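## Task

Carry the tote from the staging bench onto the work bench top, where it must finish upright with nothing hanging past the edge. The stand's post beside benchr is already pinned at the correct height and has to remain pinned there. Do not let it drop or descend quickly if the pin is pulled. Set the wooden block from the tote on the plate at the top of the post. Finally release everything and move the robots away. No robot may topple or be left leaning.

## Robot and tools

Team: r1 is a mobile Hello Robot Stretch 3. It has a two-wheel base (0.33 m long, 0.34 m wide), a lift on a mast, and a telescoping arm that reaches out to the robot's RIGHT side. benchl (left, seen from in front) and benchr (right) are i2rt Big YAM six-joint arms bolted to the work bench. Each has a two-finger gripper and a wrist camera, and reaches about 1.0 m from its joint-1 axis. The stand with the pinned post is beside benchr.

execute_actions takes {"actions": [one action], "cameras": [...]}. An empty actions list only reports state. The single action is an object keyed by robot name, and all of its motions start at the same moment. If "cameras" is omitted, null or ["all"], every image comes back; [] returns none. Valid names: benchl_cam_wrist, benchr_cam_wrist, r1_head_camera, r1_nav_camera, r1_wrist_camera. The whole call is rejected, with nothing moving, if any key is unknown or any value is out of range. No action runs longer than 15 s.

r1 part: "base" holds exactly one command. {"translate_m": d} is a straight drive of d metres relative to the current base position, forward positive, range -1 to 1. {"rotate_rad": d} is a turn in place, left/counter-clockwise positive, range -3.2 to 3.2, pivoting 0.05 m behind the front edge. The base cannot move sideways, so to move the gripper forward you drive the base. "joints" are absolute targets by name: lift_m 0 to 1.1 (arm height); arm_m 0 to 0.52 (extension); wrist_yaw_rad -1.345 to 4.42 (0 along the arm, positive toward the front, 3.0 folded over the base); wrist_pitch_rad -1.57 to 0.451 (negative tips the fingers down); wrist_roll_rad -2.911 to 2.911; gripper_m -0.089 to 0.179 (larger means wider; the real fingertip gap is 0.007 to 0.025 less, and zero below 0.007); head_pan_rad -3.953 to 1.73 (-1.57 looks along the arm); head_tilt_rad -1.53 to 0.419 (negative looks down). "contact_limits": {"arm_m": n}, with n from 1 to 100 % effort, stops the arm when its effort hits n. A smaller n is gentler, but a very small one stops at once.

benchl/benchr part: "joints" are absolute targets in radians. joint1_rad -2.879 to 2.879 (turns about the foot, counter-clockwise positive); joint2_rad 0 to 3.141 (shoulder; 0 points backward, growing values lift and then reach forward); joint3_rad 0 to 3.019 (elbow, 0 folded); joint4_rad -1.692 to 1.57 (hand pitch, positive raises the fingers); joint5_rad -1.57 to 1.57 (sideways, positive to the arm's right); joint6_rad -2.094 to 2.094 (roll, clockwise from behind positive). gripper_m runs 0 to 0.093 and is the actual fingertip distance in metres. Joints move at different speeds, so the hand can sweep wide between postures.

Frames: r1's base frame has its origin on the floor between the drive wheels, x forward, y left, z up. hand_pose is in this frame, at the point where the closed fingertips meet. Odometry is the base frame at the start. Each bench arm's fixed frame has its origin at the foot on the joint-1 axis, x the way the arm faces at joint1 0, y left, z up along that axis. "hand" there is the midpoint between the fingertips, with z along the fingers and y the closing direction.

Other tools: wait {"seconds": 0 to 10} sends no command and returns state and images. zoom_image {"camera", "region": [x0,y0,x1,y1]} crops the latest full image of that camera in pixels from the top-left, at most 504x504. finished_scene {"scene": n} ends the scene permanently and reports success.

Reading results: base_status and joint_status show how each commanded motion ended. "done" means the target was reached, though for the base it only means the wheels turned, even if they slipped. "off_target" means the motion stopped short and may still be pushing. After "contact_stop" the old target is dropped. r1's arm or lift then goes slack until commanded again, and a slack lift can sag under load. "time_out" on a bench joint can leave it still pushing. "torque_fault" means an r1 wrist servo is limp for 10 s. "joint command not followed" / "not_followed" means a safety check held back the bench arm's targets. on_its_own lists joints you did not command, with "held at" giving the target they hold. motor_effort is % of maximum, with the peak in brackets; readings are noisy and biased. lidar_m gives 12 distances in 30-degree sectors (1st ahead, going counter-clockwise, 4th left, 7th behind, 10th right) in a plane 0.17 m up. wrist_depth_mm and head_depth_mm are 7x7 median depth grids. base_tilt is lean in degrees. Any joint or robot left out of an action may keep pushing toward its old target.

Gripping: for r1, close to below the object's width and open at least 0.02 past the touch value. Neither the reading nor "done" confirms a grasp, so check the images.

Avoid: a hard press between robots, especially a base driving into another robot; nothing reports such contact. Do not let the post drop or come down fast once it is unpinned, and keep it held. Avoid dropping or slamming objects. Don't push with the r1 arm while the gripper is higher than about 0.45 m, don't drive while hooked on something fixed, and don't snag furniture, since r1 can tip. If it leans, back off in small steps, free the gripper, and lower the lift to about 0.2. Fold or unfold r1's wrist only with lift_m 0.32 to 0.95, pitch -0.4 and roll near 0. Keep pitch at -0.5 or below when yaw is under -0.4. Fast driving (0.30 m/s) requires lift under 0.30, arm under 0.03 and yaw above 2.54. Bench arms do not stop on contact and push hard, and their collision check ignores r1. At the end, open all grippers and move the arms clear.

Each tool is called after "Request:" in YAML: its name, and indented under it one key for each argument.

## Session

Request:
execute_actions:
  actions: []

Scene clock: 0.00 s.
r1.base_odometry: x=+0.000 y=+0.000 heading=+0.000 (m, m, rad; r1's odometry frame)
r1.turned_by_wheels: +0.000 (rad since the last result)
r1.turned_by_imu: +0.000 (rad since the last result)
r1.base_tilt: forward=+1.1 right=+1.9 (deg)
r1.lidar_m: 1.77 1.51 1.51 1.72 2.18 2.08 2.44 2.24 2.24 2.56 2.04 1.82
r1.head_depth_mm: 2143 2291 2333 2325 2378 2389 2171 / 2145 2447 2521 2493 2521 2515 2176 / 2124 2276 2299 2306 2325 2353 2157 / 1988 2058 2060 2083 2091 2101 2079 / 1852 1860 1867 1854 1922 1910 1909 / 1681 1721 1693 1726 1725 1745 1766 / 1560 1562 1568 1578 1590 1598 1624
r1.base_status: not commanded
r1.joint_positions: lift_m=+0.308 arm_m=+0.000 wrist_yaw_rad=+2.977 wrist_pitch_rad=-0.327 wrist_roll_rad=-0.010 gripper_m=+0.037 head_pan_rad=-0.015 head_tilt_rad=+0.010
r1.joint_status: not commanded
r1.motor_effort: left_wheel=-1 right_wheel=+0 lift_m=+26 arm_m=+1 wrist_yaw_rad=+0 wrist_pitch_rad=+4 wrist_roll_rad=+0 gripper_m=+0 head_pan_rad=-1 head_tilt_rad=+2 (%)
r1.hand_pose: x=+0.0172 y=+0.0866 z=+0.3413 quat_wxyz=(+0.172, +0.701, +0.059, +0.690) (m; r1's base frame)
r1.wrist_depth_mm: - - - - - - - / - - - - - - - / - - - - - - - / 865 - 916 934 938 914 931 / 691 - 750 731 733 755 739 / 588 581 - 607 631 613 615 / 499 501 524 527 517 519 526
benchl.joint_positions: joint1_rad=-1.555 joint2_rad=+0.785 joint3_rad=+0.704 joint4_rad=-1.515 joint5_rad=-0.003 joint6_rad=-0.014 gripper_m=+0.095
benchl.joint_status: not commanded
benchl.hand: x=+0.0027 y=-0.1761 z=+0.1695 quat_wxyz=(+0.008, -0.697, -0.717, -0.010) (m; benchl's fixed frame)
benchr.joint_positions: joint1_rad=+1.584 joint2_rad=+0.812 joint3_rad=+0.708 joint4_rad=-1.496 joint5_rad=-0.017 joint6_rad=-0.010 gripper_m=+0.095
benchr.joint_status: not commanded
benchr.hand: x=-0.0049 y=+0.1833 z=+0.1669 quat_wxyz=(+0.016, +0.715, -0.699, +0.004) (m; benchr's fixed frame)
pictures: benchl_cam_wrist, benchr_cam_wrist, r1_head_camera (sideways: a quarter turn clockwise sets it upright), r1_nav_camera (sideways: a quarter turn counterclockwise sets it upright), r1_wrist_camera
camera_calibration (this result's frames):
r1_head_camera: T_world_to_cam=[[-0.0241242, -0.0156502, -0.999586, 1.32231], [-0.0223174, 0.999637, -0.0151123, 0.0258], [0.99946, 0.0219436, -0.0244647, -0.0169845], [0, 0, 0, 1]] pos_world=[0.0494508, -0.00472362, 1.32174]
r1_nav_camera: T_world_to_cam=[[-0.0152593, 0.0127945, 0.999802, -1.26001], [-0.0438533, -0.998965, 0.0121145, 0.0377001], [0.998921, -0.0436598, 0.0158046, -0.0668841], [0, 0, 0, 1]] pos_world=[0.0492384, 0.0508622, 1.26036]
r1_wrist_camera: T_world_to_cam=[[0.986914, -0.160541, 0.0150973, -0.00159916], [-0.0703965, -0.513197, -0.855379, 0.367513], [0.145071, 0.843122, -0.517783, 0.266529], [0, 0, 0, 1]] pos_world=[-0.0112158, -0.0363668, 0.452391]
Images, in order (width x height): benchl_cam_wrist 504x504, benchr_cam_wrist 504x504, r1_head_camera 896x504, r1_nav_camera 672x504, r1_wrist_camera 644x364.

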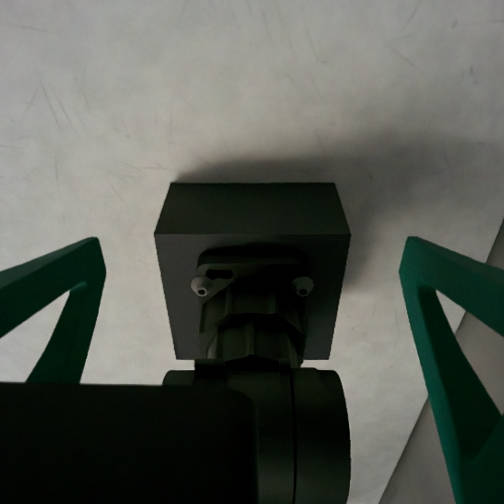

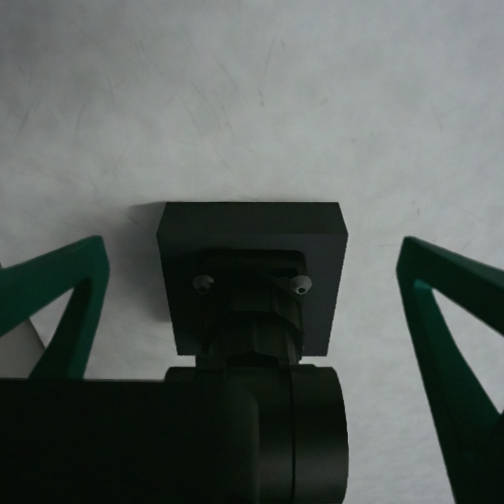

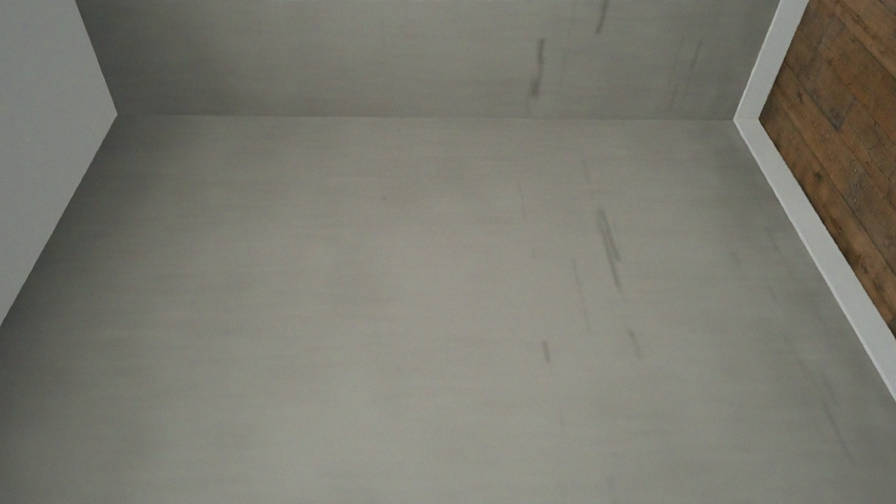

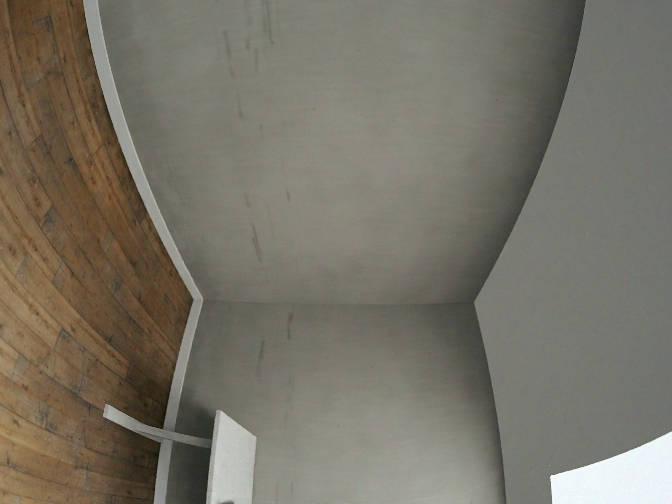

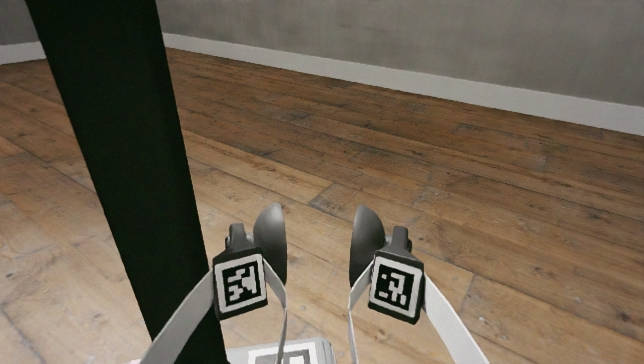

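Request:
execute_actions:
  actions:
    - {"r1":{"joints":{"head_pan_rad":-1.0,"head_tilt_rad":-0.35,"lift_m":0.28,"wrist_yaw_rad":3.0}},"benchr":{"joints":{"joint2_rad":1.0,"joint3_rad":0.9,"joint4_rad":0.2}}}
  cameras: ["r1_head_camera","r1_nav_camera","benchr_cam_wrist"]

Request:
execute_actions:
  actions:
    - {"r1":{"joints":{"head_pan_rad":-2.8}}}
  cameras: ["r1_head_camera","r1_nav_camera"]

Scene clock: 7.27 s.
r1.base_odometry: x=+0.000 y=+0.000 heading=+0.000 (m, m, rad; r1's odometry frame)
r1.turned_by_wheels: +0.000 (rad since the last result)
r1.turned_by_imu: +0.001 (rad since the last result)
r1.base_tilt: forward=+1.1 right=+2.0 (deg)
r1.lidar_m: 1.78 1.51 1.51 1.72 2.18 2.08 2.44 2.24 2.25 2.55 2.06 1.82
r1.head_depth_mm: 2049 2200 2317 2140 2179 1747 1434 / 2030 2164 2223 2515 2293 1747 1430 / 1985 2110 2218 2458 2279 1749 1429 / 1930 2051 2183 2414 2322 1757 1434 / 1902 2034 2143 1705 2273 1764 1431 / 1878 1994 2128 1833 2309 1757 1434 / 1846 1947 2058 1830 2124 1779 1430
r1.base_status: not commanded
r1.joint_positions: lift_m=+0.281 arm_m=+0.000 wrist_yaw_rad=+2.998 wrist_pitch_rad=-0.327 wrist_roll_rad=-0.010 gripper_m=+0.037 head_pan_rad=-0.993 head_tilt_rad=-0.345
r1.joint_status: all done
r1.motor_effort: left_wheel=-1(0) right_wheel=+0(0) lift_m=+13(24) arm_m=+1(0) wrist_yaw_rad=+2(3) wrist_pitch_rad=+4(4) wrist_roll_rad=+0(0) gripper_m=+0(0) head_pan_rad=-3(32) head_tilt_rad=-2(24) (%)
r1.hand_pose: x=+0.0124 y=+0.0874 z=+0.3141 quat_wxyz=(+0.165, +0.700, +0.066, +0.691) (m; r1's base frame)
r1.wrist_depth_mm: - - - - - - - / - - - - - - - / - - - - - - - / 829 - 843 859 870 871 867 / 668 667 703 674 689 687 700 / 554 560 - 555 602 562 569 / 477 486 - 497 482 485 485
benchl.joint_positions: joint1_rad=-1.555 joint2_rad=+0.785 joint3_rad=+0.704 joint4_rad=-1.515 joint5_rad=-0.003 joint6_rad=-0.014 gripper_m=+0.095
benchl.joint_status: not commanded
benchl.hand: x=+0.0027 y=-0.1761 z=+0.1695 quat_wxyz=(+0.008, -0.697, -0.717, -0.010) (m; benchl's fixed frame)
benchr.joint_positions: joint1_rad=+1.584 joint2_rad=+0.997 joint3_rad=+0.860 joint4_rad=+0.175 joint5_rad=-0.017 joint6_rad=-0.010 gripper_m=+0.095
benchr.joint_status: all done
benchr.hand: x=-0.0090 y=+0.4976 z=+0.4427 quat_wxyz=(-0.505, +0.500, -0.480, -0.514) (m; benchr's fixed frame)
pictures: benchr_cam_wrist, r1_head_camera (sideways: a quarter turn clockwise sets it upright), r1_nav_camera (sideways: a quarter turn counterclockwise sets it upright)
camera_calibration (this result's frames):
benchr_cam_wrist: T_world_to_cam=[[0.999528, 0.0286444, 0.0110912, -0.00978441], [0.0250363, -0.550528, -0.834441, 0.650116], [-0.017796, 0.834325, -0.550985, -0.0455598], [0, 0, 0, 1]] pos_world=[-0.00730749, 0.396199, 0.51749]
r1_head_camera: T_world_to_cam=[[-0.215597, 0.301181, -0.928875, 1.23097], [0.814738, 0.579829, -0.0011003, 0.00244807], [0.538257, -0.757026, -0.370393, 0.436097], [0, 0, 0, 1]] pos_world=[0.0286667, -0.0420263, 1.30494]
r1_nav_camera: T_world_to_cam=[[0.192593, -0.272244, 0.942757, -1.18656], [-0.849488, -0.527177, 0.0213047, 0.0306576], [0.4912, -0.804964, -0.332799, 0.389982], [0, 0, 0, 1]] pos_world=[0.0630083, 0.00704939, 1.24777]
Images, in order (width x height): benchr_cam_wrist 504x504, r1_head_camera 896x504, r1_nav_camera 672x504.

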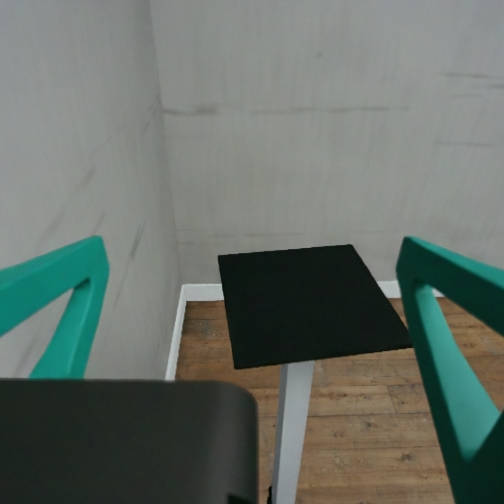

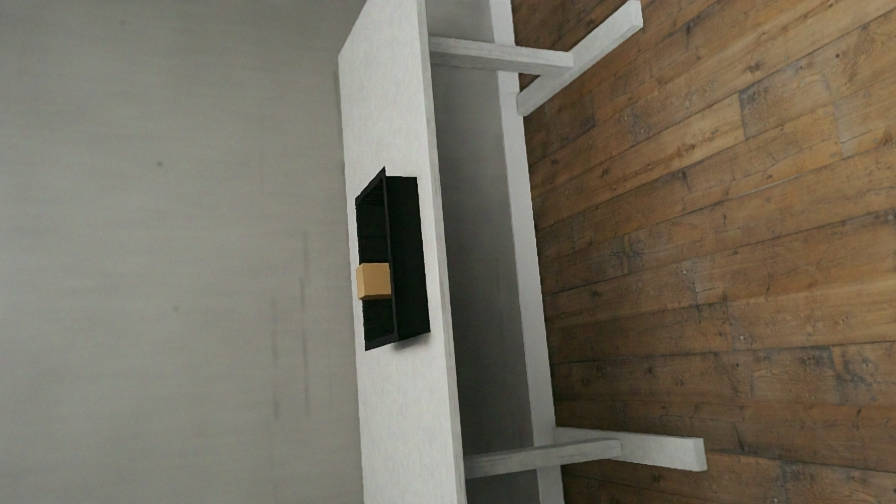

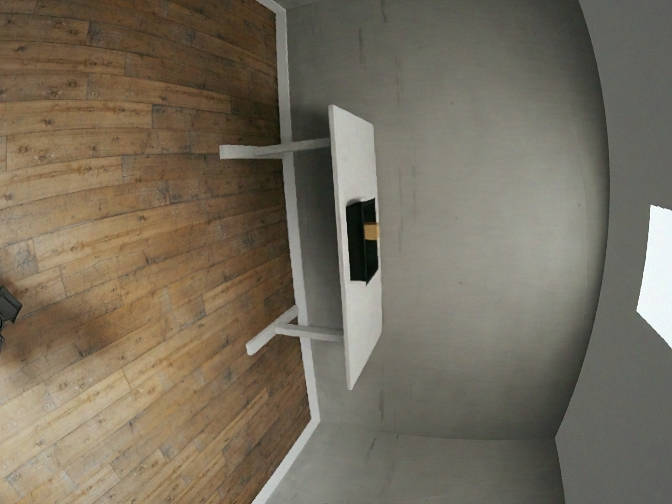

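Scene clock: 8.67 s.
r1.base_odometry: x=+0.000 y=+0.000 heading=+0.000 (m, m, rad; r1's odometry frame)
r1.turned_by_wheels: +0.000 (rad since the last result)
r1.turned_by_imu: +0.000 (rad since the last result)
r1.base_tilt: forward=+1.1 right=+1.8 (deg)
r1.lidar_m: 1.78 1.51 1.51 1.72 2.18 2.09 2.44 2.24 2.24 2.57 2.06 1.82
r1.head_depth_mm: 2405 2596 2808 2972 2287 1765 1423 / 2321 2469 2678 2828 2285 1735 1416 / 2194 2366 2527 2733 2282 1762 1434 / 2098 2259 2426 2638 2274 1750 1423 / 2048 2157 2296 2449 2275 1765 1431 / 1946 2067 2211 2351 2307 1772 1440 / 1858 1983 2131 2221 2304 1766 1433
r1.base_status: not commanded
r1.joint_positions: lift_m=+0.281 arm_m=+0.000 wrist_yaw_rad=+2.998 wrist_pitch_rad=-0.327 wrist_roll_rad=-0.010 gripper_m=+0.037 head_pan_rad=-2.793 head_tilt_rad=-0.346
r1.joint_status: all done
r1.motor_effort: left_wheel=+0(0) right_wheel=+0(0) lift_m=+13(12) arm_m=+0(0) wrist_yaw_rad=+2(2) wrist_pitch_rad=+4(4) wrist_roll_rad=+0(0) gripper_m=-1(0) head_pan_rad=-3(32) head_tilt_rad=-2(3) (%)
r1.hand_pose: x=+0.0124 y=+0.0874 z=+0.3141 quat_wxyz=(+0.165, +0.700, +0.066, +0.691) (m; r1's base frame)
r1.wrist_depth_mm: - - - - - - - / - - - - - - - / - - - - - - - / 833 - 863 856 848 860 894 / 666 669 724 685 671 692 686 / 550 553 - 560 597 570 573 / 478 487 - 494 487 489 497
benchl.joint_positions: joint1_rad=-1.555 joint2_rad=+0.785 joint3_rad=+0.704 joint4_rad=-1.515 joint5_rad=-0.003 joint6_rad=-0.014 gripper_m=+0.095
benchl.joint_status: not commanded
benchl.hand: x=+0.0027 y=-0.1761 z=+0.1695 quat_wxyz=(+0.008, -0.697, -0.717, -0.010) (m; benchl's fixed frame)
benchr.joint_positions: joint1_rad=+1.584 joint2_rad=+0.997 joint3_rad=+0.860 joint4_rad=+0.175 joint5_rad=-0.017 joint6_rad=-0.010 gripper_m=+0.095
benchr.joint_status: not commanded
benchr.hand: x=-0.0090 y=+0.4976 z=+0.4427 quat_wxyz=(-0.505, +0.500, -0.480, -0.514) (m; benchr's fixed frame)
pictures: r1_head_camera (sideways: a quarter turn clockwise sets it upright), r1_nav_camera (sideways: a quarter turn counterclockwise sets it upright)
camera_calibration (this result's frames):
r1_head_camera: T_world_to_cam=[[0.342695, 0.141683, -0.928701, 1.22734], [0.379567, -0.925164, -0.00108134, 0.00507794], [-0.859354, -0.352133, -0.370827, 0.445188], [0, 0, 0, 1]] pos_world=[-0.0399555, -0.0124291, 1.30492]
r1_nav_camera: T_world_to_cam=[[-0.309295, -0.125857, 0.942601, -1.1833], [-0.320406, 0.947041, 0.0213153, 0.0274164], [-0.895364, -0.295422, -0.33324, 0.399014], [0, 0, 0, 1]] pos_world=[0.0000599007, -0.057013, 1.24776]
Images, in order (width x height): r1_head_camera 896x504, r1_nav_camera 672x504.

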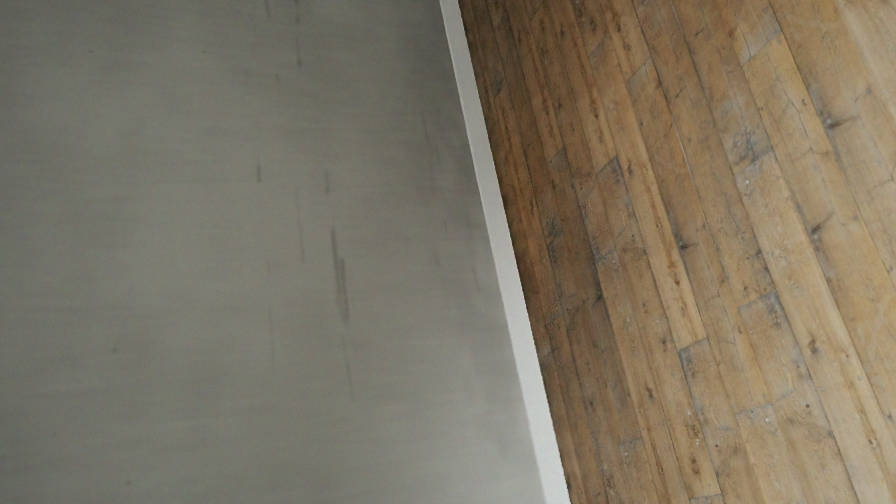

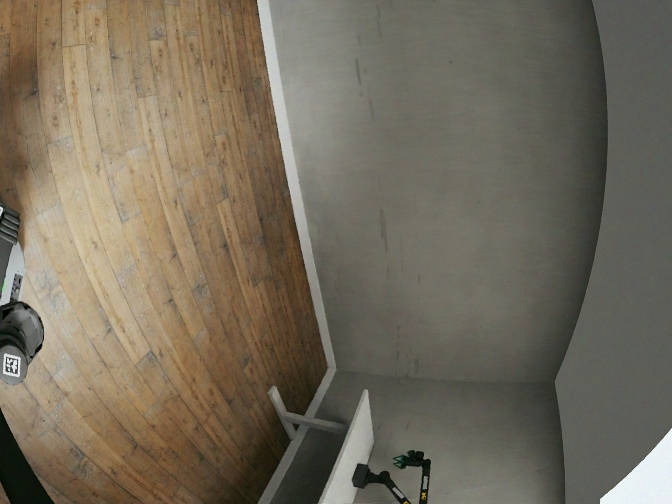

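Request:
execute_actions:
  actions:
    - {"r1":{"base":{"rotate_rad":-1.045},"joints":{"head_pan_rad":-1.57,"head_tilt_rad":-0.7}}}
  cameras: []

Request:
execute_actions:
  actions:
    - {"r1":{"base":{"translate_m":1.0}}}
  cameras: []

Request:
execute_actions:
  actions:
    - {"r1":{"base":{"translate_m":0.11}}}
  cameras: []

Request:
execute_actions:
  actions:
    - {"r1":{"base":{"rotate_rad":1.89}}}
  cameras: []

Request:
execute_actions:
  actions:
    - {"r1":{"joints":{"lift_m":0.68,"wrist_pitch_rad":-0.4}}}
  cameras: []

Request:
execute_actions:
  actions:
    - {"r1":{"joints":{"wrist_yaw_rad":0}}}
  cameras: []

Request:
execute_actions:
  actions:
    - {"r1":{"joints":{"wrist_pitch_rad":0,"wrist_roll_rad":1.57,"gripper_m":0.06}}}
  cameras: ["r1_head_camera","r1_wrist_camera"]

Scene clock: 41.50 s.
r1.base_odometry: x=+0.000 y=+0.000 heading=-1.045 (m, m, rad; r1's odometry frame)
r1.turned_by_wheels: -1.045 (rad since the last result)
r1.turned_by_imu: -1.051 (rad since the last result)
r1.base_tilt: forward=+1.0 right=+1.9 (deg)
r1.lidar_m: 2.05 1.83 1.77 1.51 1.51 1.73 2.18 2.08 2.44 2.25 2.24 2.57
r1.head_depth_mm: 2154 2455 2304 1850 1560 1333 1170 / 2104 2384 2317 1850 1576 1331 1167 / 2071 2336 2341 1874 1549 1329 1169 / 2021 2289 2368 1877 1570 1340 1167 / 1985 2201 2355 1877 1567 1340 1179 / 1942 2134 2304 1855 1582 1331 1178 / 1878 2104 2309 1889 1574 1344 1176
r1.base_status: done
r1.joint_positions: lift_m=+0.281 arm_m=+0.000 wrist_yaw_rad=+2.998 wrist_pitch_rad=-0.327 wrist_roll_rad=-0.010 gripper_m=+0.037 head_pan_rad=-1.577 head_tilt_rad=-0.692
r1.joint_status: all done
r1.motor_effort: left_wheel=+3(11) right_wheel=-3(6) lift_m=+13(13) arm_m=+1(0) wrist_yaw_rad=+1(2) wrist_pitch_rad=+4(4) wrist_roll_rad=+0(0) gripper_m=+0(1) head_pan_rad=+3(30) head_tilt_rad=-4(26) (%)
r1.hand_pose: x=+0.0123 y=+0.0874 z=+0.3141 quat_wxyz=(+0.165, +0.700, +0.066, +0.691) (m; r1's base frame)
r1.wrist_depth_mm: - - - - - - - / - - - - - - - / - - - - - - - / 818 - 844 856 900 864 900 / 671 659 693 678 679 699 696 / 549 562 - 569 583 579 575 / 469 491 - 492 481 493 487
benchl.joint_positions: joint1_rad=-1.555 joint2_rad=+0.785 joint3_rad=+0.704 joint4_rad=-1.515 joint5_rad=-0.003 joint6_rad=-0.014 gripper_m=+0.095
benchl.joint_status: not commanded
benchl.hand: x=+0.0027 y=-0.1761 z=+0.1695 quat_wxyz=(+0.008, -0.697, -0.717, -0.010) (m; benchl's fixed frame)
benchr.joint_positions: joint1_rad=+1.584 joint2_rad=+0.997 joint3_rad=+0.860 joint4_rad=+0.175 joint5_rad=-0.017 joint6_rad=-0.010 gripper_m=+0.095
benchr.joint_status: not commanded
benchr.hand: x=-0.0090 y=+0.4976 z=+0.4427 quat_wxyz=(-0.505, +0.500, -0.480, -0.514) (m; benchr's fixed frame)
pictures: none
No camera images: the call's "cameras" was empty. Leave "cameras" out to get every camera's image.

Scene clock: 46.50 s.
r1.base_odometry: x=+0.502 y=-0.865 heading=-1.045 (m, m, rad; r1's odometry frame)
r1.turned_by_wheels: +0.000 (rad since the last result)
r1.turned_by_imu: +0.003 (rad since the last result)
r1.base_tilt: forward=+1.0 right=+1.9 (deg)
r1.lidar_m: 1.28 1.03 0.99 1.78 1.78 2.05 3.02 3.20 2.30 1.97 1.97 1.10
r1.head_depth_mm: 1907 2158 2338 1860 1544 1329 1178 / 1858 2104 2261 1865 1567 1324 1169 / 1812 2039 2274 1871 1557 1325 1169 / 1775 1986 2197 1881 1565 1342 1172 / 1738 1950 2160 1865 1571 1339 1176 / 1678 1900 2157 1891 1578 1348 1179 / 1658 1840 2088 1904 1576 1348 1185
r1.base_status: done
r1.joint_positions: lift_m=+0.281 arm_m=+0.000 wrist_yaw_rad=+2.999 wrist_pitch_rad=-0.327 wrist_roll_rad=-0.010 gripper_m=+0.037 head_pan_rad=-1.577 head_tilt_rad=-0.692
r1.joint_status: not commanded
r1.motor_effort: left_wheel=+2(12) right_wheel=-3(6) lift_m=+13(13) arm_m=+0(0) wrist_yaw_rad=+1(1) wrist_pitch_rad=+5(4) wrist_roll_rad=+0(0) gripper_m=+0(0) head_pan_rad=+2(2) head_tilt_rad=-4(4) (%)
r1.hand_pose: x=+0.0122 y=+0.0874 z=+0.3141 quat_wxyz=(+0.165, +0.700, +0.066, +0.691) (m; r1's base frame)
r1.wrist_depth_mm: - - - - - - - / - - - - - - - / - - - - - - - / 824 - 847 835 864 886 913 / 664 661 704 671 673 687 708 / 563 555 - 567 575 566 586 / 477 484 - 503 493 491 492
benchl.joint_positions: joint1_rad=-1.555 joint2_rad=+0.785 joint3_rad=+0.704 joint4_rad=-1.515 joint5_rad=-0.003 joint6_rad=-0.014 gripper_m=+0.095
benchl.joint_status: not commanded
benchl.hand: x=+0.0027 y=-0.1761 z=+0.1695 quat_wxyz=(+0.008, -0.697, -0.717, -0.010) (m; benchl's fixed frame)
benchr.joint_positions: joint1_rad=+1.584 joint2_rad=+0.997 joint3_rad=+0.860 joint4_rad=+0.175 joint5_rad=-0.017 joint6_rad=-0.010 gripper_m=+0.095
benchr.joint_status: not commanded
benchr.hand: x=-0.0090 y=+0.4976 z=+0.4427 quat_wxyz=(-0.505, +0.500, -0.480, -0.514) (m; benchr's fixed frame)
pictures: none
No camera images: the call's "cameras" was empty. Leave "cameras" out to get every camera's image.

Scene clock: 48.37 s.
r1.base_odometry: x=+0.557 y=-0.960 heading=-1.045 (m, m, rad; r1's odometry frame)
r1.turned_by_wheels: +0.000 (rad since the last result)
r1.turned_by_imu: +0.001 (rad since the last result)
r1.base_tilt: forward=+1.1 right=+2.0 (deg)
r1.lidar_m: 1.18 1.18 0.92 1.82 1.81 2.09 3.14 3.28 2.27 1.94 1.94 1.00
r1.head_depth_mm: 1872 2125 2284 1866 1556 1335 1177 / 1828 2083 2252 1865 1557 1339 1171 / 1797 2020 2201 1862 1560 1333 1176 / 1749 1942 2178 1869 1553 1340 1172 / 1680 1886 2137 1888 1569 1343 1172 / 1649 1853 2117 1891 1581 1358 1169 / 1627 1820 2049 1907 1561 1342 1192
r1.base_status: done
r1.joint_positions: lift_m=+0.281 arm_m=+0.000 wrist_yaw_rad=+2.999 wrist_pitch_rad=-0.327 wrist_roll_rad=-0.010 gripper_m=+0.037 head_pan_rad=-1.577 head_tilt_rad=-0.692
r1.joint_status: not commanded
r1.motor_effort: left_wheel=+3(12) right_wheel=-3(7) lift_m=+13(14) arm_m=+0(0) wrist_yaw_rad=+1(1) wrist_pitch_rad=+4(5) wrist_roll_rad=+0(0) gripper_m=+0(1) head_pan_rad=+2(2) head_tilt_rad=-4(4) (%)
r1.hand_pose: x=+0.0122 y=+0.0874 z=+0.3141 quat_wxyz=(+0.165, +0.700, +0.066, +0.691) (m; r1's base frame)
r1.wrist_depth_mm: - - - - - - - / - - - - - - - / - - - - - 989 - / 824 - 847 841 849 866 882 / 671 666 695 669 673 703 700 / 554 565 - 562 582 577 581 / 469 483 - 510 482 487 488
benchl.joint_positions: joint1_rad=-1.555 joint2_rad=+0.785 joint3_rad=+0.704 joint4_rad=-1.515 joint5_rad=-0.003 joint6_rad=-0.014 gripper_m=+0.095
benchl.joint_status: not commanded
benchl.hand: x=+0.0027 y=-0.1761 z=+0.1695 quat_wxyz=(+0.008, -0.697, -0.717, -0.010) (m; benchl's fixed frame)
benchr.joint_positions: joint1_rad=+1.584 joint2_rad=+0.997 joint3_rad=+0.860 joint4_rad=+0.175 joint5_rad=-0.017 joint6_rad=-0.010 gripper_m=+0.095
benchr.joint_status: not commanded
benchr.hand: x=-0.0090 y=+0.4976 z=+0.4427 quat_wxyz=(-0.505, +0.500, -0.480, -0.514) (m; benchr's fixed frame)
pictures: none
No camera images: the call's "cameras" was empty. Leave "cameras" out to get every camera's image.

Scene clock: 50.80 s.
r1.base_odometry: x=+0.557 y=-0.960 heading=+0.845 (m, m, rad; r1's odometry frame)
r1.turned_by_wheels: +1.890 (rad since the last result)
r1.turned_by_imu: +1.904 (rad since the last result)
r1.base_tilt: forward=+1.1 right=+1.9 (deg)
r1.lidar_m: 1.81 1.90 2.65 3.14 2.69 2.00 1.94 1.64 1.00 1.18 0.92 1.72
r1.head_depth_mm: 1005 1131 1027 753 671 1339 1172 / 1006 1136 1040 824 675 1341 1175 / 1013 1141 1038 824 676 1343 1184 / 1018 1147 1042 739 678 1345 1177 / 1030 1159 1043 834 679 1338 1175 / 1032 1165 1055 774 699 1344 1178 / 1040 1168 1053 839 715 1342 1182
r1.base_status: done
r1.joint_positions: lift_m=+0.281 arm_m=+0.000 wrist_yaw_rad=+2.999 wrist_pitch_rad=-0.327 wrist_roll_rad=-0.010 gripper_m=+0.037 head_pan_rad=-1.577 head_tilt_rad=-0.692
r1.joint_status: not commanded
r1.motor_effort: left_wheel=-3(8) right_wheel=+3(10) lift_m=+13(13) arm_m=+0(0) wrist_yaw_rad=+1(1) wrist_pitch_rad=+4(4) wrist_roll_rad=+0(0) gripper_m=+0(1) head_pan_rad=+1(2) head_tilt_rad=-3(4) (%)
r1.hand_pose: x=+0.0122 y=+0.0874 z=+0.3141 quat_wxyz=(+0.165, +0.700, +0.066, +0.691) (m; r1's base frame)
r1.wrist_depth_mm: - - - - - - - / - - - - - - - / - - - - - - - / 827 - 852 856 851 879 875 / 665 673 712 679 690 692 694 / 544 548 - 564 583 572 580 / 474 495 - 503 479 495 489
benchl.joint_positions: joint1_rad=-1.555 joint2_rad=+0.785 joint3_rad=+0.704 joint4_rad=-1.515 joint5_rad=-0.003 joint6_rad=-0.014 gripper_m=+0.095
benchl.joint_status: not commanded
benchl.hand: x=+0.0027 y=-0.1761 z=+0.1695 quat_wxyz=(+0.008, -0.697, -0.717, -0.010) (m; benchl's fixed frame)
benchr.joint_positions: joint1_rad=+1.584 joint2_rad=+0.997 joint3_rad=+0.860 joint4_rad=+0.175 joint5_rad=-0.017 joint6_rad=-0.010 gripper_m=+0.095
benchr.joint_status: not commanded
benchr.hand: x=-0.0090 y=+0.4976 z=+0.4427 quat_wxyz=(-0.505, +0.500, -0.480, -0.514) (m; benchr's fixed frame)
pictures: none
No camera images: the call's "cameras" was empty. Leave "cameras" out to get every camera's image.

Scene clock: 55.27 s.
r1.base_odometry: x=+0.557 y=-0.960 heading=+0.845 (m, m, rad; r1's odometry frame)
r1.turned_by_wheels: +0.000 (rad since the last result)
r1.turned_by_imu: +0.001 (rad since the last result)
r1.base_tilt: forward=+1.1 right=+1.9 (deg)
r1.lidar_m: 1.81 1.89 2.64 3.14 2.68 2.00 1.94 1.63 1.00 1.18 0.92 1.72
r1.head_depth_mm: 1005 1129 1033 756 675 1329 1203 / 1006 1136 1040 821 674 1341 1213 / 1013 1140 1042 827 676 1341 1196 / 1027 1149 1049 743 676 1345 1222 / 1028 1158 1046 832 675 1340 1179 / 1031 1171 1044 778 697 1340 1180 / 1038 1174 1053 839 717 1335 1176
r1.base_status: not commanded
r1.joint_positions: lift_m=+0.679 arm_m=+0.000 wrist_yaw_rad=+2.999 wrist_pitch_rad=-0.414 wrist_roll_rad=-0.010 gripper_m=+0.037 head_pan_rad=-1.577 head_tilt_rad=-0.692
r1.joint_status: all done
r1.motor_effort: left_wheel=-3(3) right_wheel=+3(3) lift_m=+37(37) arm_m=+0(0) wrist_yaw_rad=+1(1) wrist_pitch_rad=+3(2) wrist_roll_rad=+0(0) gripper_m=+0(0) head_pan_rad=+2(2) head_tilt_rad=-4(4) (%)
r1.hand_pose: x=+0.0108 y=+0.0775 z=+0.6930 quat_wxyz=(+0.194, +0.697, +0.097, +0.684) (m; r1's base frame)
r1.wrist_depth_mm: - - - - - - - / - - - - - - - / - - - - - - - / - - - - - - - / - - - - - - - / - - - - - - - / 913 884 888 876 891 924 900
benchl.joint_positions: joint1_rad=-1.555 joint2_rad=+0.785 joint3_rad=+0.704 joint4_rad=-1.515 joint5_rad=-0.003 joint6_rad=-0.014 gripper_m=+0.095
benchl.joint_status: not commanded
benchl.hand: x=+0.0027 y=-0.1761 z=+0.1695 quat_wxyz=(+0.008, -0.697, -0.717, -0.010) (m; benchl's fixed frame)
benchr.joint_positions: joint1_rad=+1.584 joint2_rad=+0.997 joint3_rad=+0.860 joint4_rad=+0.175 joint5_rad=-0.017 joint6_rad=-0.010 gripper_m=+0.095
benchr.joint_status: not commanded
benchr.hand: x=-0.0090 y=+0.4976 z=+0.4427 quat_wxyz=(-0.505, +0.500, -0.480, -0.514) (m; benchr's fixed frame)
pictures: none
No camera images: the call's "cameras" was empty. Leave "cameras" out to get every camera's image.

Scene clock: 57.77 s.
r1.base_odometry: x=+0.557 y=-0.960 heading=+0.845 (m, m, rad; r1's odometry frame)
r1.turned_by_wheels: +0.000 (rad since the last result)
r1.turned_by_imu: +0.001 (rad since the last result)
r1.base_tilt: forward=+1.1 right=+1.9 (deg)
r1.lidar_m: 1.81 1.90 2.64 3.15 2.69 2.01 1.95 1.63 1.00 1.18 0.92 1.72
r1.head_depth_mm: 1006 1122 1036 753 674 1328 1201 / 1012 1136 1037 822 675 1327 1216 / 1023 1141 1040 822 675 1371 - / 1017 1151 1043 742 678 1333 1177 / 1028 1156 1048 835 679 1343 1168 / 1031 1169 1051 775 696 1336 1181 / 1033 1170 1052 839 713 1336 1182
r1.base_status: not commanded
r1.joint_positions: lift_m=+0.679 arm_m=+0.000 wrist_yaw_rad=+0.002 wrist_pitch_rad=-0.414 wrist_roll_rad=-0.010 gripper_m=+0.037 head_pan_rad=-1.577 head_tilt_rad=-0.692
r1.joint_status: all done
r1.motor_effort: left_wheel=-3(4) right_wheel=+3(3) lift_m=+38(37) arm_m=+0(0) wrist_yaw_rad=-2(3) wrist_pitch_rad=+4(4) wrist_roll_rad=+0(0) gripper_m=+0(0) head_pan_rad=+3(2) head_tilt_rad=-4(4) (%)
r1.hand_pose: x=-0.0210 y=-0.3701 z=+0.6930 quat_wxyz=(+0.696, +0.147, -0.688, -0.144) (m; r1's base frame)
r1.wrist_depth_mm: 221 219 221 221 223 221 228 / 238 237 241 242 241 241 275 / 198 200 204 207 209 211 215 / 649 196 195 192 190 190 187 / 770 - - - - - - / 952 960 - - - - 824 / 857 859 892 910 875 894 886
benchl.joint_positions: joint1_rad=-1.555 joint2_rad=+0.785 joint3_rad=+0.704 joint4_rad=-1.515 joint5_rad=-0.003 joint6_rad=-0.014 gripper_m=+0.095
benchl.joint_status: not commanded
benchl.hand: x=+0.0027 y=-0.1761 z=+0.1695 quat_wxyz=(+0.008, -0.697, -0.717, -0.010) (m; benchl's fixed frame)
benchr.joint_positions: joint1_rad=+1.584 joint2_rad=+0.997 joint3_rad=+0.860 joint4_rad=+0.175 joint5_rad=-0.017 joint6_rad=-0.010 gripper_m=+0.095
benchr.joint_status: not commanded
benchr.hand: x=-0.0090 y=+0.4976 z=+0.4427 quat_wxyz=(-0.505, +0.500, -0.480, -0.514) (m; benchr's fixed frame)
pictures: none
No camera images: the call's "cameras" was empty. Leave "cameras" out to get every camera's image.

Scene clock: 59.23 s.
r1.base_odometry: x=+0.557 y=-0.960 heading=+0.845 (m, m, rad; r1's odometry frame)
r1.turned_by_wheels: +0.000 (rad since the last result)
r1.turned_by_imu: +0.000 (rad since the last result)
r1.base_tilt: forward=+1.1 right=+1.9 (deg)
r1.lidar_m: 1.81 1.89 2.64 3.15 2.69 2.00 1.94 1.63 1.00 1.18 0.92 1.72
r1.head_depth_mm: 1004 1129 1034 753 670 1328 1189 / 1008 1141 1035 827 673 1341 - / 1018 1141 1038 827 673 1371 - / 1014 1149 1049 743 676 1340 1151 / 1028 1158 1046 835 680 1341 1177 / 1034 1163 1046 777 694 1348 1174 / 1045 1166 1057 838 713 1339 1181
r1.base_status: not commanded
r1.joint_positions: lift_m=+0.679 arm_m=+0.000 wrist_yaw_rad=+0.002 wrist_pitch_rad=-0.024 wrist_roll_rad=+1.566 gripper_m=+0.060 head_pan_rad=-1.577 head_tilt_rad=-0.692
r1.joint_status: all done
r1.motor_effort: left_wheel=-3(4) right_wheel=+4(3) lift_m=+38(37) arm_m=+0(0) wrist_yaw_rad=-2(3) wrist_pitch_rad=+7(7) wrist_roll_rad=+2(4) gripper_m=+0(78) head_pan_rad=+2(1) head_tilt_rad=-4(4) (%)
r1.hand_pose: x=-0.0208 y=-0.4007 z=+0.7876 quat_wxyz=(+0.003, +0.001, -1.000, -0.012) (m; r1's base frame)
r1.wrist_depth_mm: 870 897 882 232 229 154 923 / 922 927 952 237 234 160 949 / 967 944 946 242 241 165 942 / 985 985 - 254 244 172 - / - - - 260 204 - 947 / - - - 268 272 - 996 / - - - 281 241 - 957
benchl.joint_positions: joint1_rad=-1.555 joint2_rad=+0.785 joint3_rad=+0.704 joint4_rad=-1.515 joint5_rad=-0.003 joint6_rad=-0.014 gripper_m=+0.095
benchl.joint_status: not commanded
benchl.hand: x=+0.0027 y=-0.1761 z=+0.1695 quat_wxyz=(+0.008, -0.697, -0.717, -0.010) (m; benchl's fixed frame)
benchr.joint_positions: joint1_rad=+1.584 joint2_rad=+0.997 joint3_rad=+0.860 joint4_rad=+0.175 joint5_rad=-0.017 joint6_rad=-0.010 gripper_m=+0.095
benchr.joint_status: not commanded
benchr.hand: x=-0.0090 y=+0.4976 z=+0.4427 quat_wxyz=(-0.505, +0.500, -0.480, -0.514) (m; benchr's fixed frame)
pictures: r1_head_camera (sideways: a quarter turn clockwise sets it upright), r1_wrist_camera
camera_calibration (this result's frames):
r1_head_camera: T_world_to_cam=[[-0.012052, 0.663721, -0.747883, 0.993713], [0.999391, 0.032481, 0.0127208, -0.0166692], [0.0327351, -0.747275, -0.663708, 0.820809], [0, 0, 0, 1]] pos_world=[0.00176604, -0.0456364, 1.28817]
r1_wrist_camera: T_world_to_cam=[[-0.00969879, 0.0262363, -0.999609, 0.804257], [0.976227, 0.216718, -0.00378383, 0.140031], [0.216533, -0.975882, -0.0277145, -0.199382], [0, 0, 0, 1]] pos_world=[-0.0857292, -0.246021, 0.798946]
Images, in order (width x height): r1_head_camera 896x504, r1_wrist_camera 644x364.

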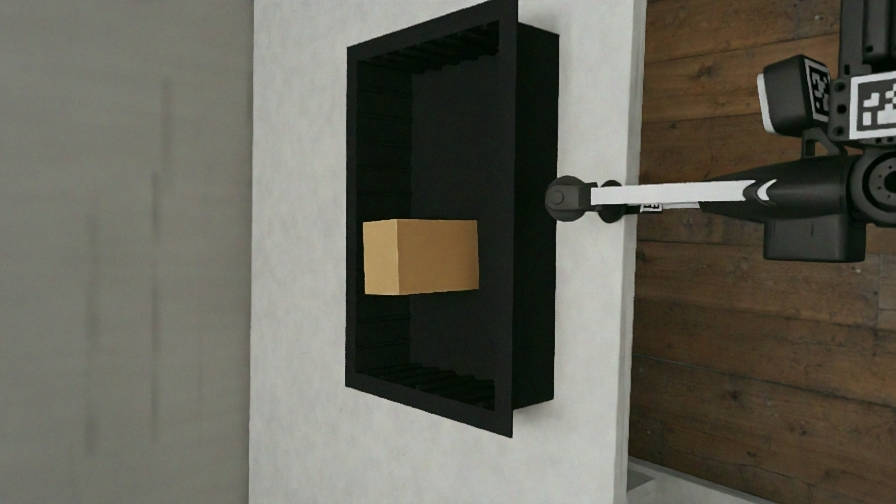

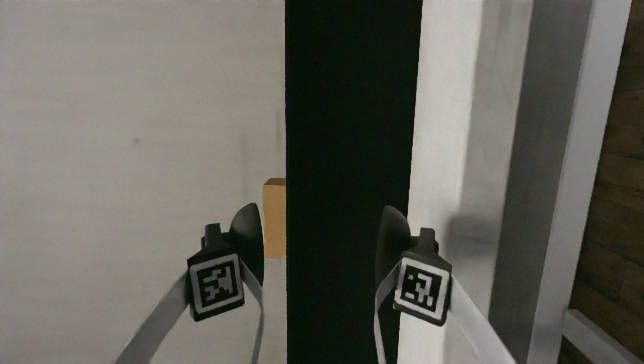

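Request:
execute_actions:
  actions:
    - {"r1":{"base":{"translate_m":0.025},"joints":{"lift_m":1.0}}}
  cameras: []

Request:
execute_actions:
  actions:
    - {"r1":{"joints":{"wrist_pitch_rad":-1.0,"arm_m":0.2,"gripper_m":0.07}}}
  cameras: []

Request:
execute_actions:
  actions:
    - {"r1":{"joints":{"lift_m":0.95}}}
  cameras: ["r1_wrist_camera"]

Scene clock: 79.00 s.
r1.base_odometry: x=+0.574 y=-0.941 heading=+0.845 (m, m, rad; r1's odometry frame)
r1.turned_by_wheels: +0.000 (rad since the last result)
r1.turned_by_imu: +0.001 (rad since the last result)
r1.base_tilt: forward=+1.0 right=+1.9 (deg)
r1.lidar_m: 1.79 1.87 2.62 3.14 2.72 2.03 1.97 1.03 1.01 1.18 0.90 1.73
r1.head_depth_mm: 1002 1127 1067 - - - 1150 / 1009 1140 1078 - - - 1171 / 1012 1104 - - - - 1166 / 1018 1154 1045 - 673 1349 1172 / 1027 1156 1051 814 678 1346 1173 / 1030 1166 1052 775 699 1352 1182 / 1044 1174 1051 841 715 1340 1177
r1.base_status: done
r1.joint_positions: lift_m=+0.999 arm_m=+0.000 wrist_yaw_rad=+0.002 wrist_pitch_rad=-0.023 wrist_roll_rad=+1.566 gripper_m=+0.060 head_pan_rad=-1.577 head_tilt_rad=-0.692
r1.joint_status: all done
r1.motor_effort: left_wheel=-3(6) right_wheel=+3(7) lift_m=+37(35) arm_m=+0(0) wrist_yaw_rad=-2(2) wrist_pitch_rad=+6(7) wrist_roll_rad=+1(1) gripper_m=+0(0) head_pan_rad=+1(2) head_tilt_rad=-4(4) (%)
r1.hand_pose: x=-0.0209 y=-0.4007 z=+1.1079 quat_wxyz=(+0.003, +0.001, -1.000, -0.012) (m; r1's base frame)
r1.wrist_depth_mm: 897 917 896 903 912 725 463 / 917 916 921 924 930 711 473 / 951 944 952 981 997 731 482 / 986 991 988 999 977 730 383 / - - - - - 711 387 / - - - - - 659 453 / - - - - - 667 402
benchl.joint_positions: joint1_rad=-1.555 joint2_rad=+0.785 joint3_rad=+0.704 joint4_rad=-1.515 joint5_rad=-0.003 joint6_rad=-0.014 gripper_m=+0.095
benchl.joint_status: not commanded
benchl.hand: x=+0.0027 y=-0.1761 z=+0.1695 quat_wxyz=(+0.008, -0.697, -0.717, -0.010) (m; benchl's fixed frame)
benchr.joint_positions: joint1_rad=+1.584 joint2_rad=+0.997 joint3_rad=+0.860 joint4_rad=+0.175 joint5_rad=-0.017 joint6_rad=-0.010 gripper_m=+0.095
benchr.joint_status: not commanded
benchr.hand: x=-0.0090 y=+0.4976 z=+0.4427 quat_wxyz=(-0.505, +0.500, -0.480, -0.514) (m; benchr's fixed frame)
pictures: none
No camera images: the call's "cameras" was empty. Leave "cameras" out to get every camera's image.

Scene clock: 81.70 s.
r1.base_odometry: x=+0.574 y=-0.941 heading=+0.845 (m, m, rad; r1's odometry frame)
r1.turned_by_wheels: +0.000 (rad since the last result)
r1.turned_by_imu: +0.001 (rad since the last result)
r1.base_tilt: forward=+1.1 right=+1.9 (deg)
r1.lidar_m: 1.79 1.87 2.61 3.15 2.71 2.03 1.96 1.03 1.02 1.18 0.90 1.73
r1.head_depth_mm: - - - 770 672 1326 1169 / 983 - - 825 675 1331 1174 / 1000 - - 807 677 1329 1171 / 1025 1151 1079 757 677 1336 1171 / 1025 1159 1048 810 678 1341 1179 / 1037 1160 1043 777 700 1345 1181 / 1040 1173 1054 840 715 1336 1178
r1.base_status: not commanded
r1.joint_positions: lift_m=+0.999 arm_m=+0.200 wrist_yaw_rad=+0.001 wrist_pitch_rad=-1.003 wrist_roll_rad=+1.566 gripper_m=+0.070 head_pan_rad=-1.577 head_tilt_rad=-0.692
r1.joint_status: all done
r1.motor_effort: left_wheel=-3(3) right_wheel=+3(3) lift_m=+37(37) arm_m=+3(3) wrist_yaw_rad=+0(2) wrist_pitch_rad=+0(5) wrist_roll_rad=+1(1) gripper_m=+0(46) head_pan_rad=+1(2) head_tilt_rad=-4(4) (%)
r1.hand_pose: x=-0.0215 y=-0.4621 z=+0.9090 quat_wxyz=(+0.002, +0.001, -0.877, -0.481) (m; r1's base frame)
r1.wrist_depth_mm: 619 524 401 352 294 287 799 / 665 552 421 366 303 293 799 / 673 579 438 375 312 891 853 / 700 597 320 381 322 905 861 / 726 638 340 390 321 - 875 / 720 671 464 419 - 989 900 / 740 692 411 363 352 994 913
benchl.joint_positions: joint1_rad=-1.555 joint2_rad=+0.785 joint3_rad=+0.704 joint4_rad=-1.515 joint5_rad=-0.003 joint6_rad=-0.014 gripper_m=+0.095
benchl.joint_status: not commanded
benchl.hand: x=+0.0027 y=-0.1761 z=+0.1695 quat_wxyz=(+0.008, -0.697, -0.717, -0.010) (m; benchl's fixed frame)
benchr.joint_positions: joint1_rad=+1.584 joint2_rad=+0.997 joint3_rad=+0.860 joint4_rad=+0.175 joint5_rad=-0.017 joint6_rad=-0.010 gripper_m=+0.095
benchr.joint_status: not commanded
benchr.hand: x=-0.0090 y=+0.4976 z=+0.4427 quat_wxyz=(-0.505, +0.500, -0.480, -0.514) (m; benchr's fixed frame)
pictures: none
No camera images: the call's "cameras" was empty. Leave "cameras" out to get every camera's image.

Scene clock: 83.00 s.
r1.base_odometry: x=+0.574 y=-0.941 heading=+0.845 (m, m, rad; r1's odometry frame)
r1.turned_by_wheels: +0.000 (rad since the last result)
r1.turned_by_imu: +0.000 (rad since the last result)
r1.base_tilt: forward=+1.0 right=+1.9 (deg)
r1.lidar_m: 1.78 1.87 2.61 3.13 2.71 2.02 1.97 1.04 1.02 1.18 0.90 1.72
r1.head_depth_mm: 1011 - - 733 674 1329 1163 / 1007 - - 780 674 1338 1181 / 1011 1105 - 782 675 1331 1171 / 1025 1155 1045 778 677 1336 1169 / 1030 1158 1049 812 678 1341 1171 / 1025 1165 1055 773 697 1339 1173 / 1042 1169 1055 840 712 1340 1184
r1.base_status: not commanded
r1.joint_positions: lift_m=+0.951 arm_m=+0.200 wrist_yaw_rad=+0.001 wrist_pitch_rad=-1.003 wrist_roll_rad=+1.566 gripper_m=+0.070 head_pan_rad=-1.577 head_tilt_rad=-0.692
r1.joint_status: all done
r1.motor_effort: left_wheel=-3(4) right_wheel=+3(3) lift_m=+13(35) arm_m=+3(3) wrist_yaw_rad=+0(1) wrist_pitch_rad=+0(1) wrist_roll_rad=+1(1) gripper_m=+0(0) head_pan_rad=+2(2) head_tilt_rad=-4(4) (%)
r1.hand_pose: x=-0.0215 y=-0.4620 z=+0.8602 quat_wxyz=(+0.002, +0.001, -0.877, -0.481) (m; r1's base frame)
r1.wrist_depth_mm: 569 346 355 303 255 241 782 / 595 359 371 305 265 822 796 / 646 368 378 317 271 871 794 / 656 359 321 326 282 869 816 / 666 288 339 278 283 904 812 / 704 507 397 290 - 952 861 / 745 579 379 306 302 969 891
benchl.joint_positions: joint1_rad=-1.555 joint2_rad=+0.785 joint3_rad=+0.704 joint4_rad=-1.515 joint5_rad=-0.003 joint6_rad=-0.014 gripper_m=+0.095
benchl.joint_status: not commanded
benchl.hand: x=+0.0027 y=-0.1761 z=+0.1695 quat_wxyz=(+0.008, -0.697, -0.717, -0.010) (m; benchl's fixed frame)
benchr.joint_positions: joint1_rad=+1.584 joint2_rad=+0.997 joint3_rad=+0.860 joint4_rad=+0.175 joint5_rad=-0.017 joint6_rad=-0.010 gripper_m=+0.095
benchr.joint_status: not commanded
benchr.hand: x=-0.0090 y=+0.4976 z=+0.4427 quat_wxyz=(-0.505, +0.500, -0.480, -0.514) (m; benchr's fixed frame)
pictures: r1_wrist_camera
camera_calibration (this result's frames):
r1_wrist_camera: T_world_to_cam=[[-0.0095056, 0.844315, -0.535762, 0.857298], [0.97674, 0.122618, 0.175907, -0.0438472], [0.214215, -0.521628, -0.825842, 0.639305], [0, 0, 0, 1]] pos_world=[-0.0859722, -0.384973, 0.994986]
Images, in order (width x height): r1_wrist_camera 644x364.

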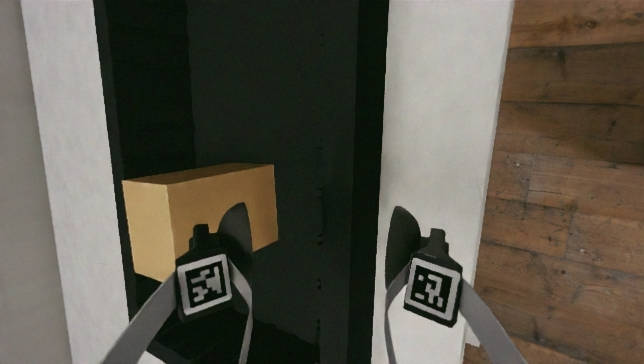

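Request:
execute_actions:
  actions:
    - {"r1":{"joints":{"lift_m":0.9,"arm_m":0.21}}}
  cameras: ["r1_wrist_camera"]

Request:
execute_actions:
  actions:
    - {"r1":{"joints":{"gripper_m":-0.035}}}
  cameras: ["r1_wrist_camera"]

Request:
execute_actions:
  actions:
    - {"r1":{"joints":{"wrist_pitch_rad":-0.5,"arm_m":0.13}}}
  cameras: ["r1_nav_camera","r1_head_camera"]

Scene clock: 93.60 s.
r1.base_odometry: x=+0.574 y=-0.941 heading=+0.845 (m, m, rad; r1's odometry frame)
r1.turned_by_wheels: +0.000 (rad since the last result)
r1.turned_by_imu: +0.001 (rad since the last result)
r1.base_tilt: forward=+1.0 right=+1.9 (deg)
r1.lidar_m: 1.79 1.86 2.61 3.13 2.71 2.03 1.97 1.03 1.02 1.18 0.90 1.72
r1.head_depth_mm: 1004 1129 - - 674 1338 1164 / 1009 1120 - - 676 1333 1172 / 1008 1136 - - 676 1339 1169 / 1023 1152 1038 720 675 1333 1171 / 1018 1160 1050 812 678 1338 1179 / 1034 1165 1050 775 700 1354 1173 / 1037 1169 1060 841 717 1333 1180
r1.base_status: not commanded
r1.joint_positions: lift_m=+0.901 arm_m=+0.210 wrist_yaw_rad=+0.001 wrist_pitch_rad=-1.003 wrist_roll_rad=+1.566 gripper_m=+0.070 head_pan_rad=-1.577 head_tilt_rad=-0.692
r1.joint_status: all done
r1.motor_effort: left_wheel=-3(2) right_wheel=+3(3) lift_m=+14(14) arm_m=+3(3) wrist_yaw_rad=-1(1) wrist_pitch_rad=+1(1) wrist_roll_rad=+1(1) gripper_m=+0(0) head_pan_rad=+3(2) head_tilt_rad=-4(3) (%)
r1.hand_pose: x=-0.0215 y=-0.4719 z=+0.8101 quat_wxyz=(+0.002, +0.001, -0.877, -0.481) (m; r1's base frame)
r1.wrist_depth_mm: 292 323 290 186 213 195 715 / 301 337 299 194 218 202 747 / 408 346 309 200 222 791 764 / 531 281 299 208 229 816 794 / 576 227 302 213 230 870 781 / 631 229 326 227 - 900 810 / 648 355 344 238 248 925 820
benchl.joint_positions: joint1_rad=-1.555 joint2_rad=+0.785 joint3_rad=+0.704 joint4_rad=-1.515 joint5_rad=-0.003 joint6_rad=-0.014 gripper_m=+0.095
benchl.joint_status: not commanded
benchl.hand: x=+0.0027 y=-0.1761 z=+0.1695 quat_wxyz=(+0.008, -0.697, -0.717, -0.010) (m; benchl's fixed frame)
benchr.joint_positions: joint1_rad=+1.584 joint2_rad=+0.997 joint3_rad=+0.860 joint4_rad=+0.175 joint5_rad=-0.017 joint6_rad=-0.010 gripper_m=+0.095
benchr.joint_status: not commanded
benchr.hand: x=-0.0090 y=+0.4976 z=+0.4427 quat_wxyz=(-0.505, +0.500, -0.480, -0.514) (m; benchr's fixed frame)
pictures: r1_wrist_camera
camera_calibration (this result's frames):
r1_wrist_camera: T_world_to_cam=[[-0.00950549, 0.844453, -0.535545, 0.838776], [0.97674, 0.122573, 0.175938, -0.0338745], [0.214215, -0.521416, -0.825977, 0.593012], [0, 0, 0, 1]] pos_world=[-0.0859722, -0.394949, 0.944976]
Images, in order (width x height): r1_wrist_camera 644x364.

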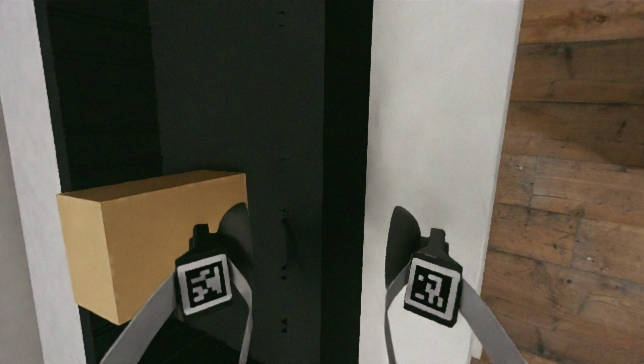

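Scene clock: 95.13 s.
r1.base_odometry: x=+0.574 y=-0.941 heading=+0.845 (m, m, rad; r1's odometry frame)
r1.turned_by_wheels: +0.000 (rad since the last result)
r1.turned_by_imu: +0.000 (rad since the last result)
r1.base_tilt: forward=+1.1 right=+1.9 (deg)
r1.lidar_m: 1.79 1.87 2.61 3.15 2.72 2.03 1.97 1.03 1.02 1.18 0.91 1.72
r1.head_depth_mm: 1007 1128 - 736 670 1344 1175 / 1011 1136 - - 678 1328 1170 / 1013 1146 - - 677 1337 1180 / 1018 1151 1051 724 675 1334 1177 / 1024 1154 1051 815 680 1346 1173 / 1038 1163 1053 773 699 1348 1178 / 1036 1170 1058 836 717 1337 1182
r1.base_status: not commanded
r1.joint_positions: lift_m=+0.901 arm_m=+0.210 wrist_yaw_rad=+0.002 wrist_pitch_rad=-0.989 wrist_roll_rad=+1.566 gripper_m=-0.034 head_pan_rad=-1.577 head_tilt_rad=-0.692
r1.joint_status: all done
r1.motor_effort: left_wheel=-3(3) right_wheel=+3(3) lift_m=+13(13) arm_m=+2(3) wrist_yaw_rad=-2(2) wrist_pitch_rad=-4(5) wrist_roll_rad=+1(1) gripper_m=-17(92) head_pan_rad=+2(2) head_tilt_rad=-4(3) (%)
r1.hand_pose: x=-0.0213 y=-0.4752 z=+0.8118 quat_wxyz=(+0.003, +0.002, -0.880, -0.475) (m; r1's base frame)
r1.wrist_depth_mm: 294 329 296 156 215 194 727 / 405 334 309 161 220 199 725 / 534 342 317 167 224 208 734 / 564 278 300 202 232 218 773 / 613 228 281 170 234 855 778 / 646 235 281 178 235 874 814 / 689 360 347 229 256 891 842
benchl.joint_positions: joint1_rad=-1.555 joint2_rad=+0.785 joint3_rad=+0.704 joint4_rad=-1.515 joint5_rad=-0.003 joint6_rad=-0.014 gripper_m=+0.095
benchl.joint_status: not commanded
benchl.hand: x=+0.0027 y=-0.1761 z=+0.1695 quat_wxyz=(+0.008, -0.697, -0.717, -0.010) (m; benchl's fixed frame)
benchr.joint_positions: joint1_rad=+1.584 joint2_rad=+0.997 joint3_rad=+0.860 joint4_rad=+0.175 joint5_rad=-0.017 joint6_rad=-0.010 gripper_m=+0.095
benchr.joint_status: not commanded
benchr.hand: x=-0.0090 y=+0.4976 z=+0.4427 quat_wxyz=(-0.505, +0.500, -0.480, -0.514) (m; benchr's fixed frame)
pictures: r1_wrist_camera
camera_calibration (this result's frames):
r1_wrist_camera: T_world_to_cam=[[-0.0104161, 0.836694, -0.547572, 0.848556], [0.976602, 0.126144, 0.174172, -0.0307673], [0.214801, -0.532946, -0.818431, 0.581059], [0, 0, 0, 1]] pos_world=[-0.0859262, -0.396427, 0.945561]
Images, in order (width x height): r1_wrist_camera 644x364.

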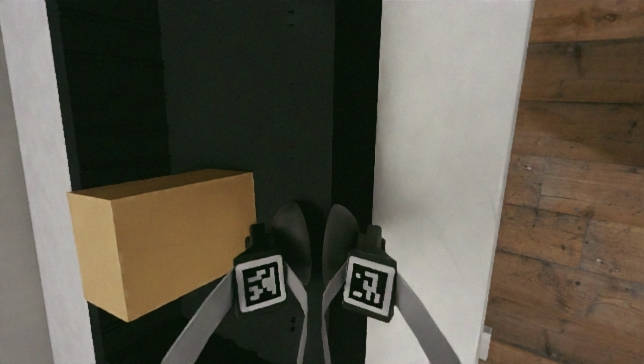

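Scene clock: 96.93 s.
r1.base_odometry: x=+0.574 y=-0.941 heading=+0.845 (m, m, rad; r1's odometry frame)
r1.turned_by_wheels: +0.000 (rad since the last result)
r1.turned_by_imu: +0.000 (rad since the last result)
r1.base_tilt: forward=+1.1 right=+1.9 (deg)
r1.lidar_m: 1.79 1.87 2.61 3.15 2.72 2.02 1.97 1.04 1.02 1.18 0.91 1.72
r1.head_depth_mm: 1009 1129 1108 - 650 1328 1166 / 1011 1142 1118 - 660 1329 1175 / 1014 1146 1060 - - 1337 1176 / 1024 1148 1041 783 677 1343 1175 / 1029 1161 1046 810 694 1354 1177 / 1027 1164 1052 793 715 1333 1180 / 1039 1179 1059 840 717 1343 1183
r1.base_status: not commanded
r1.joint_positions: lift_m=+0.901 arm_m=+0.130 wrist_yaw_rad=+0.001 wrist_pitch_rad=-0.519 wrist_roll_rad=+1.567 gripper_m=-0.034 head_pan_rad=-1.577 head_tilt_rad=-0.692
r1.joint_status: all done
r1.motor_effort: left_wheel=-3(3) right_wheel=+2(2) lift_m=+15(15) arm_m=-2(3) wrist_yaw_rad=-1(2) wrist_pitch_rad=+5(13) wrist_roll_rad=+1(1) gripper_m=-11(17) head_pan_rad=+2(2) head_tilt_rad=-4(4) (%)
r1.hand_pose: x=-0.0212 y=-0.4856 z=+0.8910 quat_wxyz=(+0.002, +0.001, -0.966, -0.257) (m; r1's base frame)
r1.wrist_depth_mm: 649 709 757 430 237 245 204 / 663 743 810 438 241 254 207 / 692 745 820 463 251 258 208 / 701 780 834 336 263 264 212 / 721 791 893 354 272 268 213 / 735 821 908 - 287 270 217 / 749 875 933 396 298 275 220
benchl.joint_positions: joint1_rad=-1.555 joint2_rad=+0.785 joint3_rad=+0.704 joint4_rad=-1.515 joint5_rad=-0.003 joint6_rad=-0.014 gripper_m=+0.095
benchl.joint_status: not commanded
benchl.hand: x=+0.0027 y=-0.1761 z=+0.1695 quat_wxyz=(+0.008, -0.697, -0.717, -0.010) (m; benchl's fixed frame)
benchr.joint_positions: joint1_rad=+1.584 joint2_rad=+0.997 joint3_rad=+0.860 joint4_rad=+0.175 joint5_rad=-0.017 joint6_rad=-0.010 gripper_m=+0.095
benchr.joint_status: not commanded
benchr.hand: x=-0.0090 y=+0.4976 z=+0.4427 quat_wxyz=(-0.505, +0.500, -0.480, -0.514) (m; benchr's fixed frame)
pictures: r1_head_camera (sideways: a quarter turn clockwise sets it upright), r1_nav_camera (sideways: a quarter turn counterclockwise sets it upright)
camera_calibration (this result's frames):
r1_head_camera: T_world_to_cam=[[-0.0120521, 0.663721, -0.747883, 0.993712], [0.999391, 0.0324811, 0.0127208, -0.0166692], [0.0327352, -0.747274, -0.663709, 0.82081], [0, 0, 0, 1]] pos_world=[0.00176604, -0.0456364, 1.28817]
r1_nav_camera: T_world_to_cam=[[0.00877421, -0.633803, 0.773445, -0.964624], [-0.999416, 0.0199867, 0.0277159, 0.0232366], [-0.0330251, -0.773236, -0.633257, 0.784124], [0, 0, 0, 1]] pos_world=[0.0575826, -0.00553313, 1.24199]
Images, in order (width x height): r1_head_camera 896x504, r1_nav_camera 672x504.

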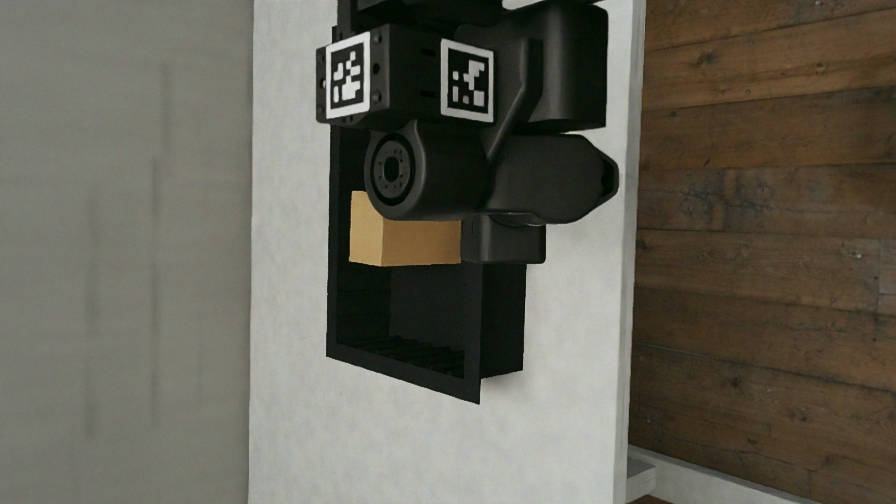

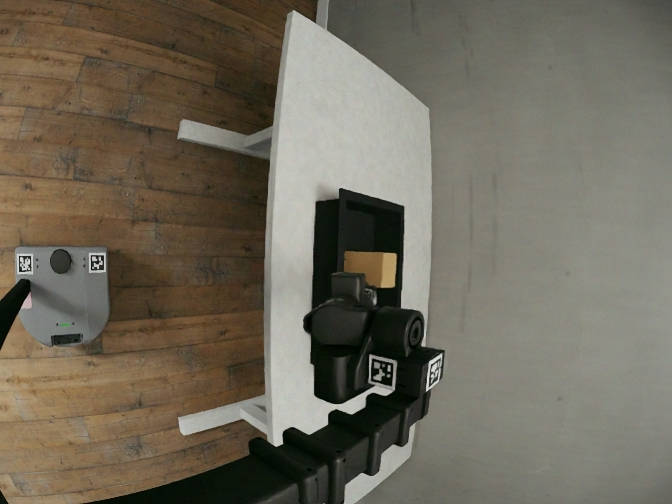

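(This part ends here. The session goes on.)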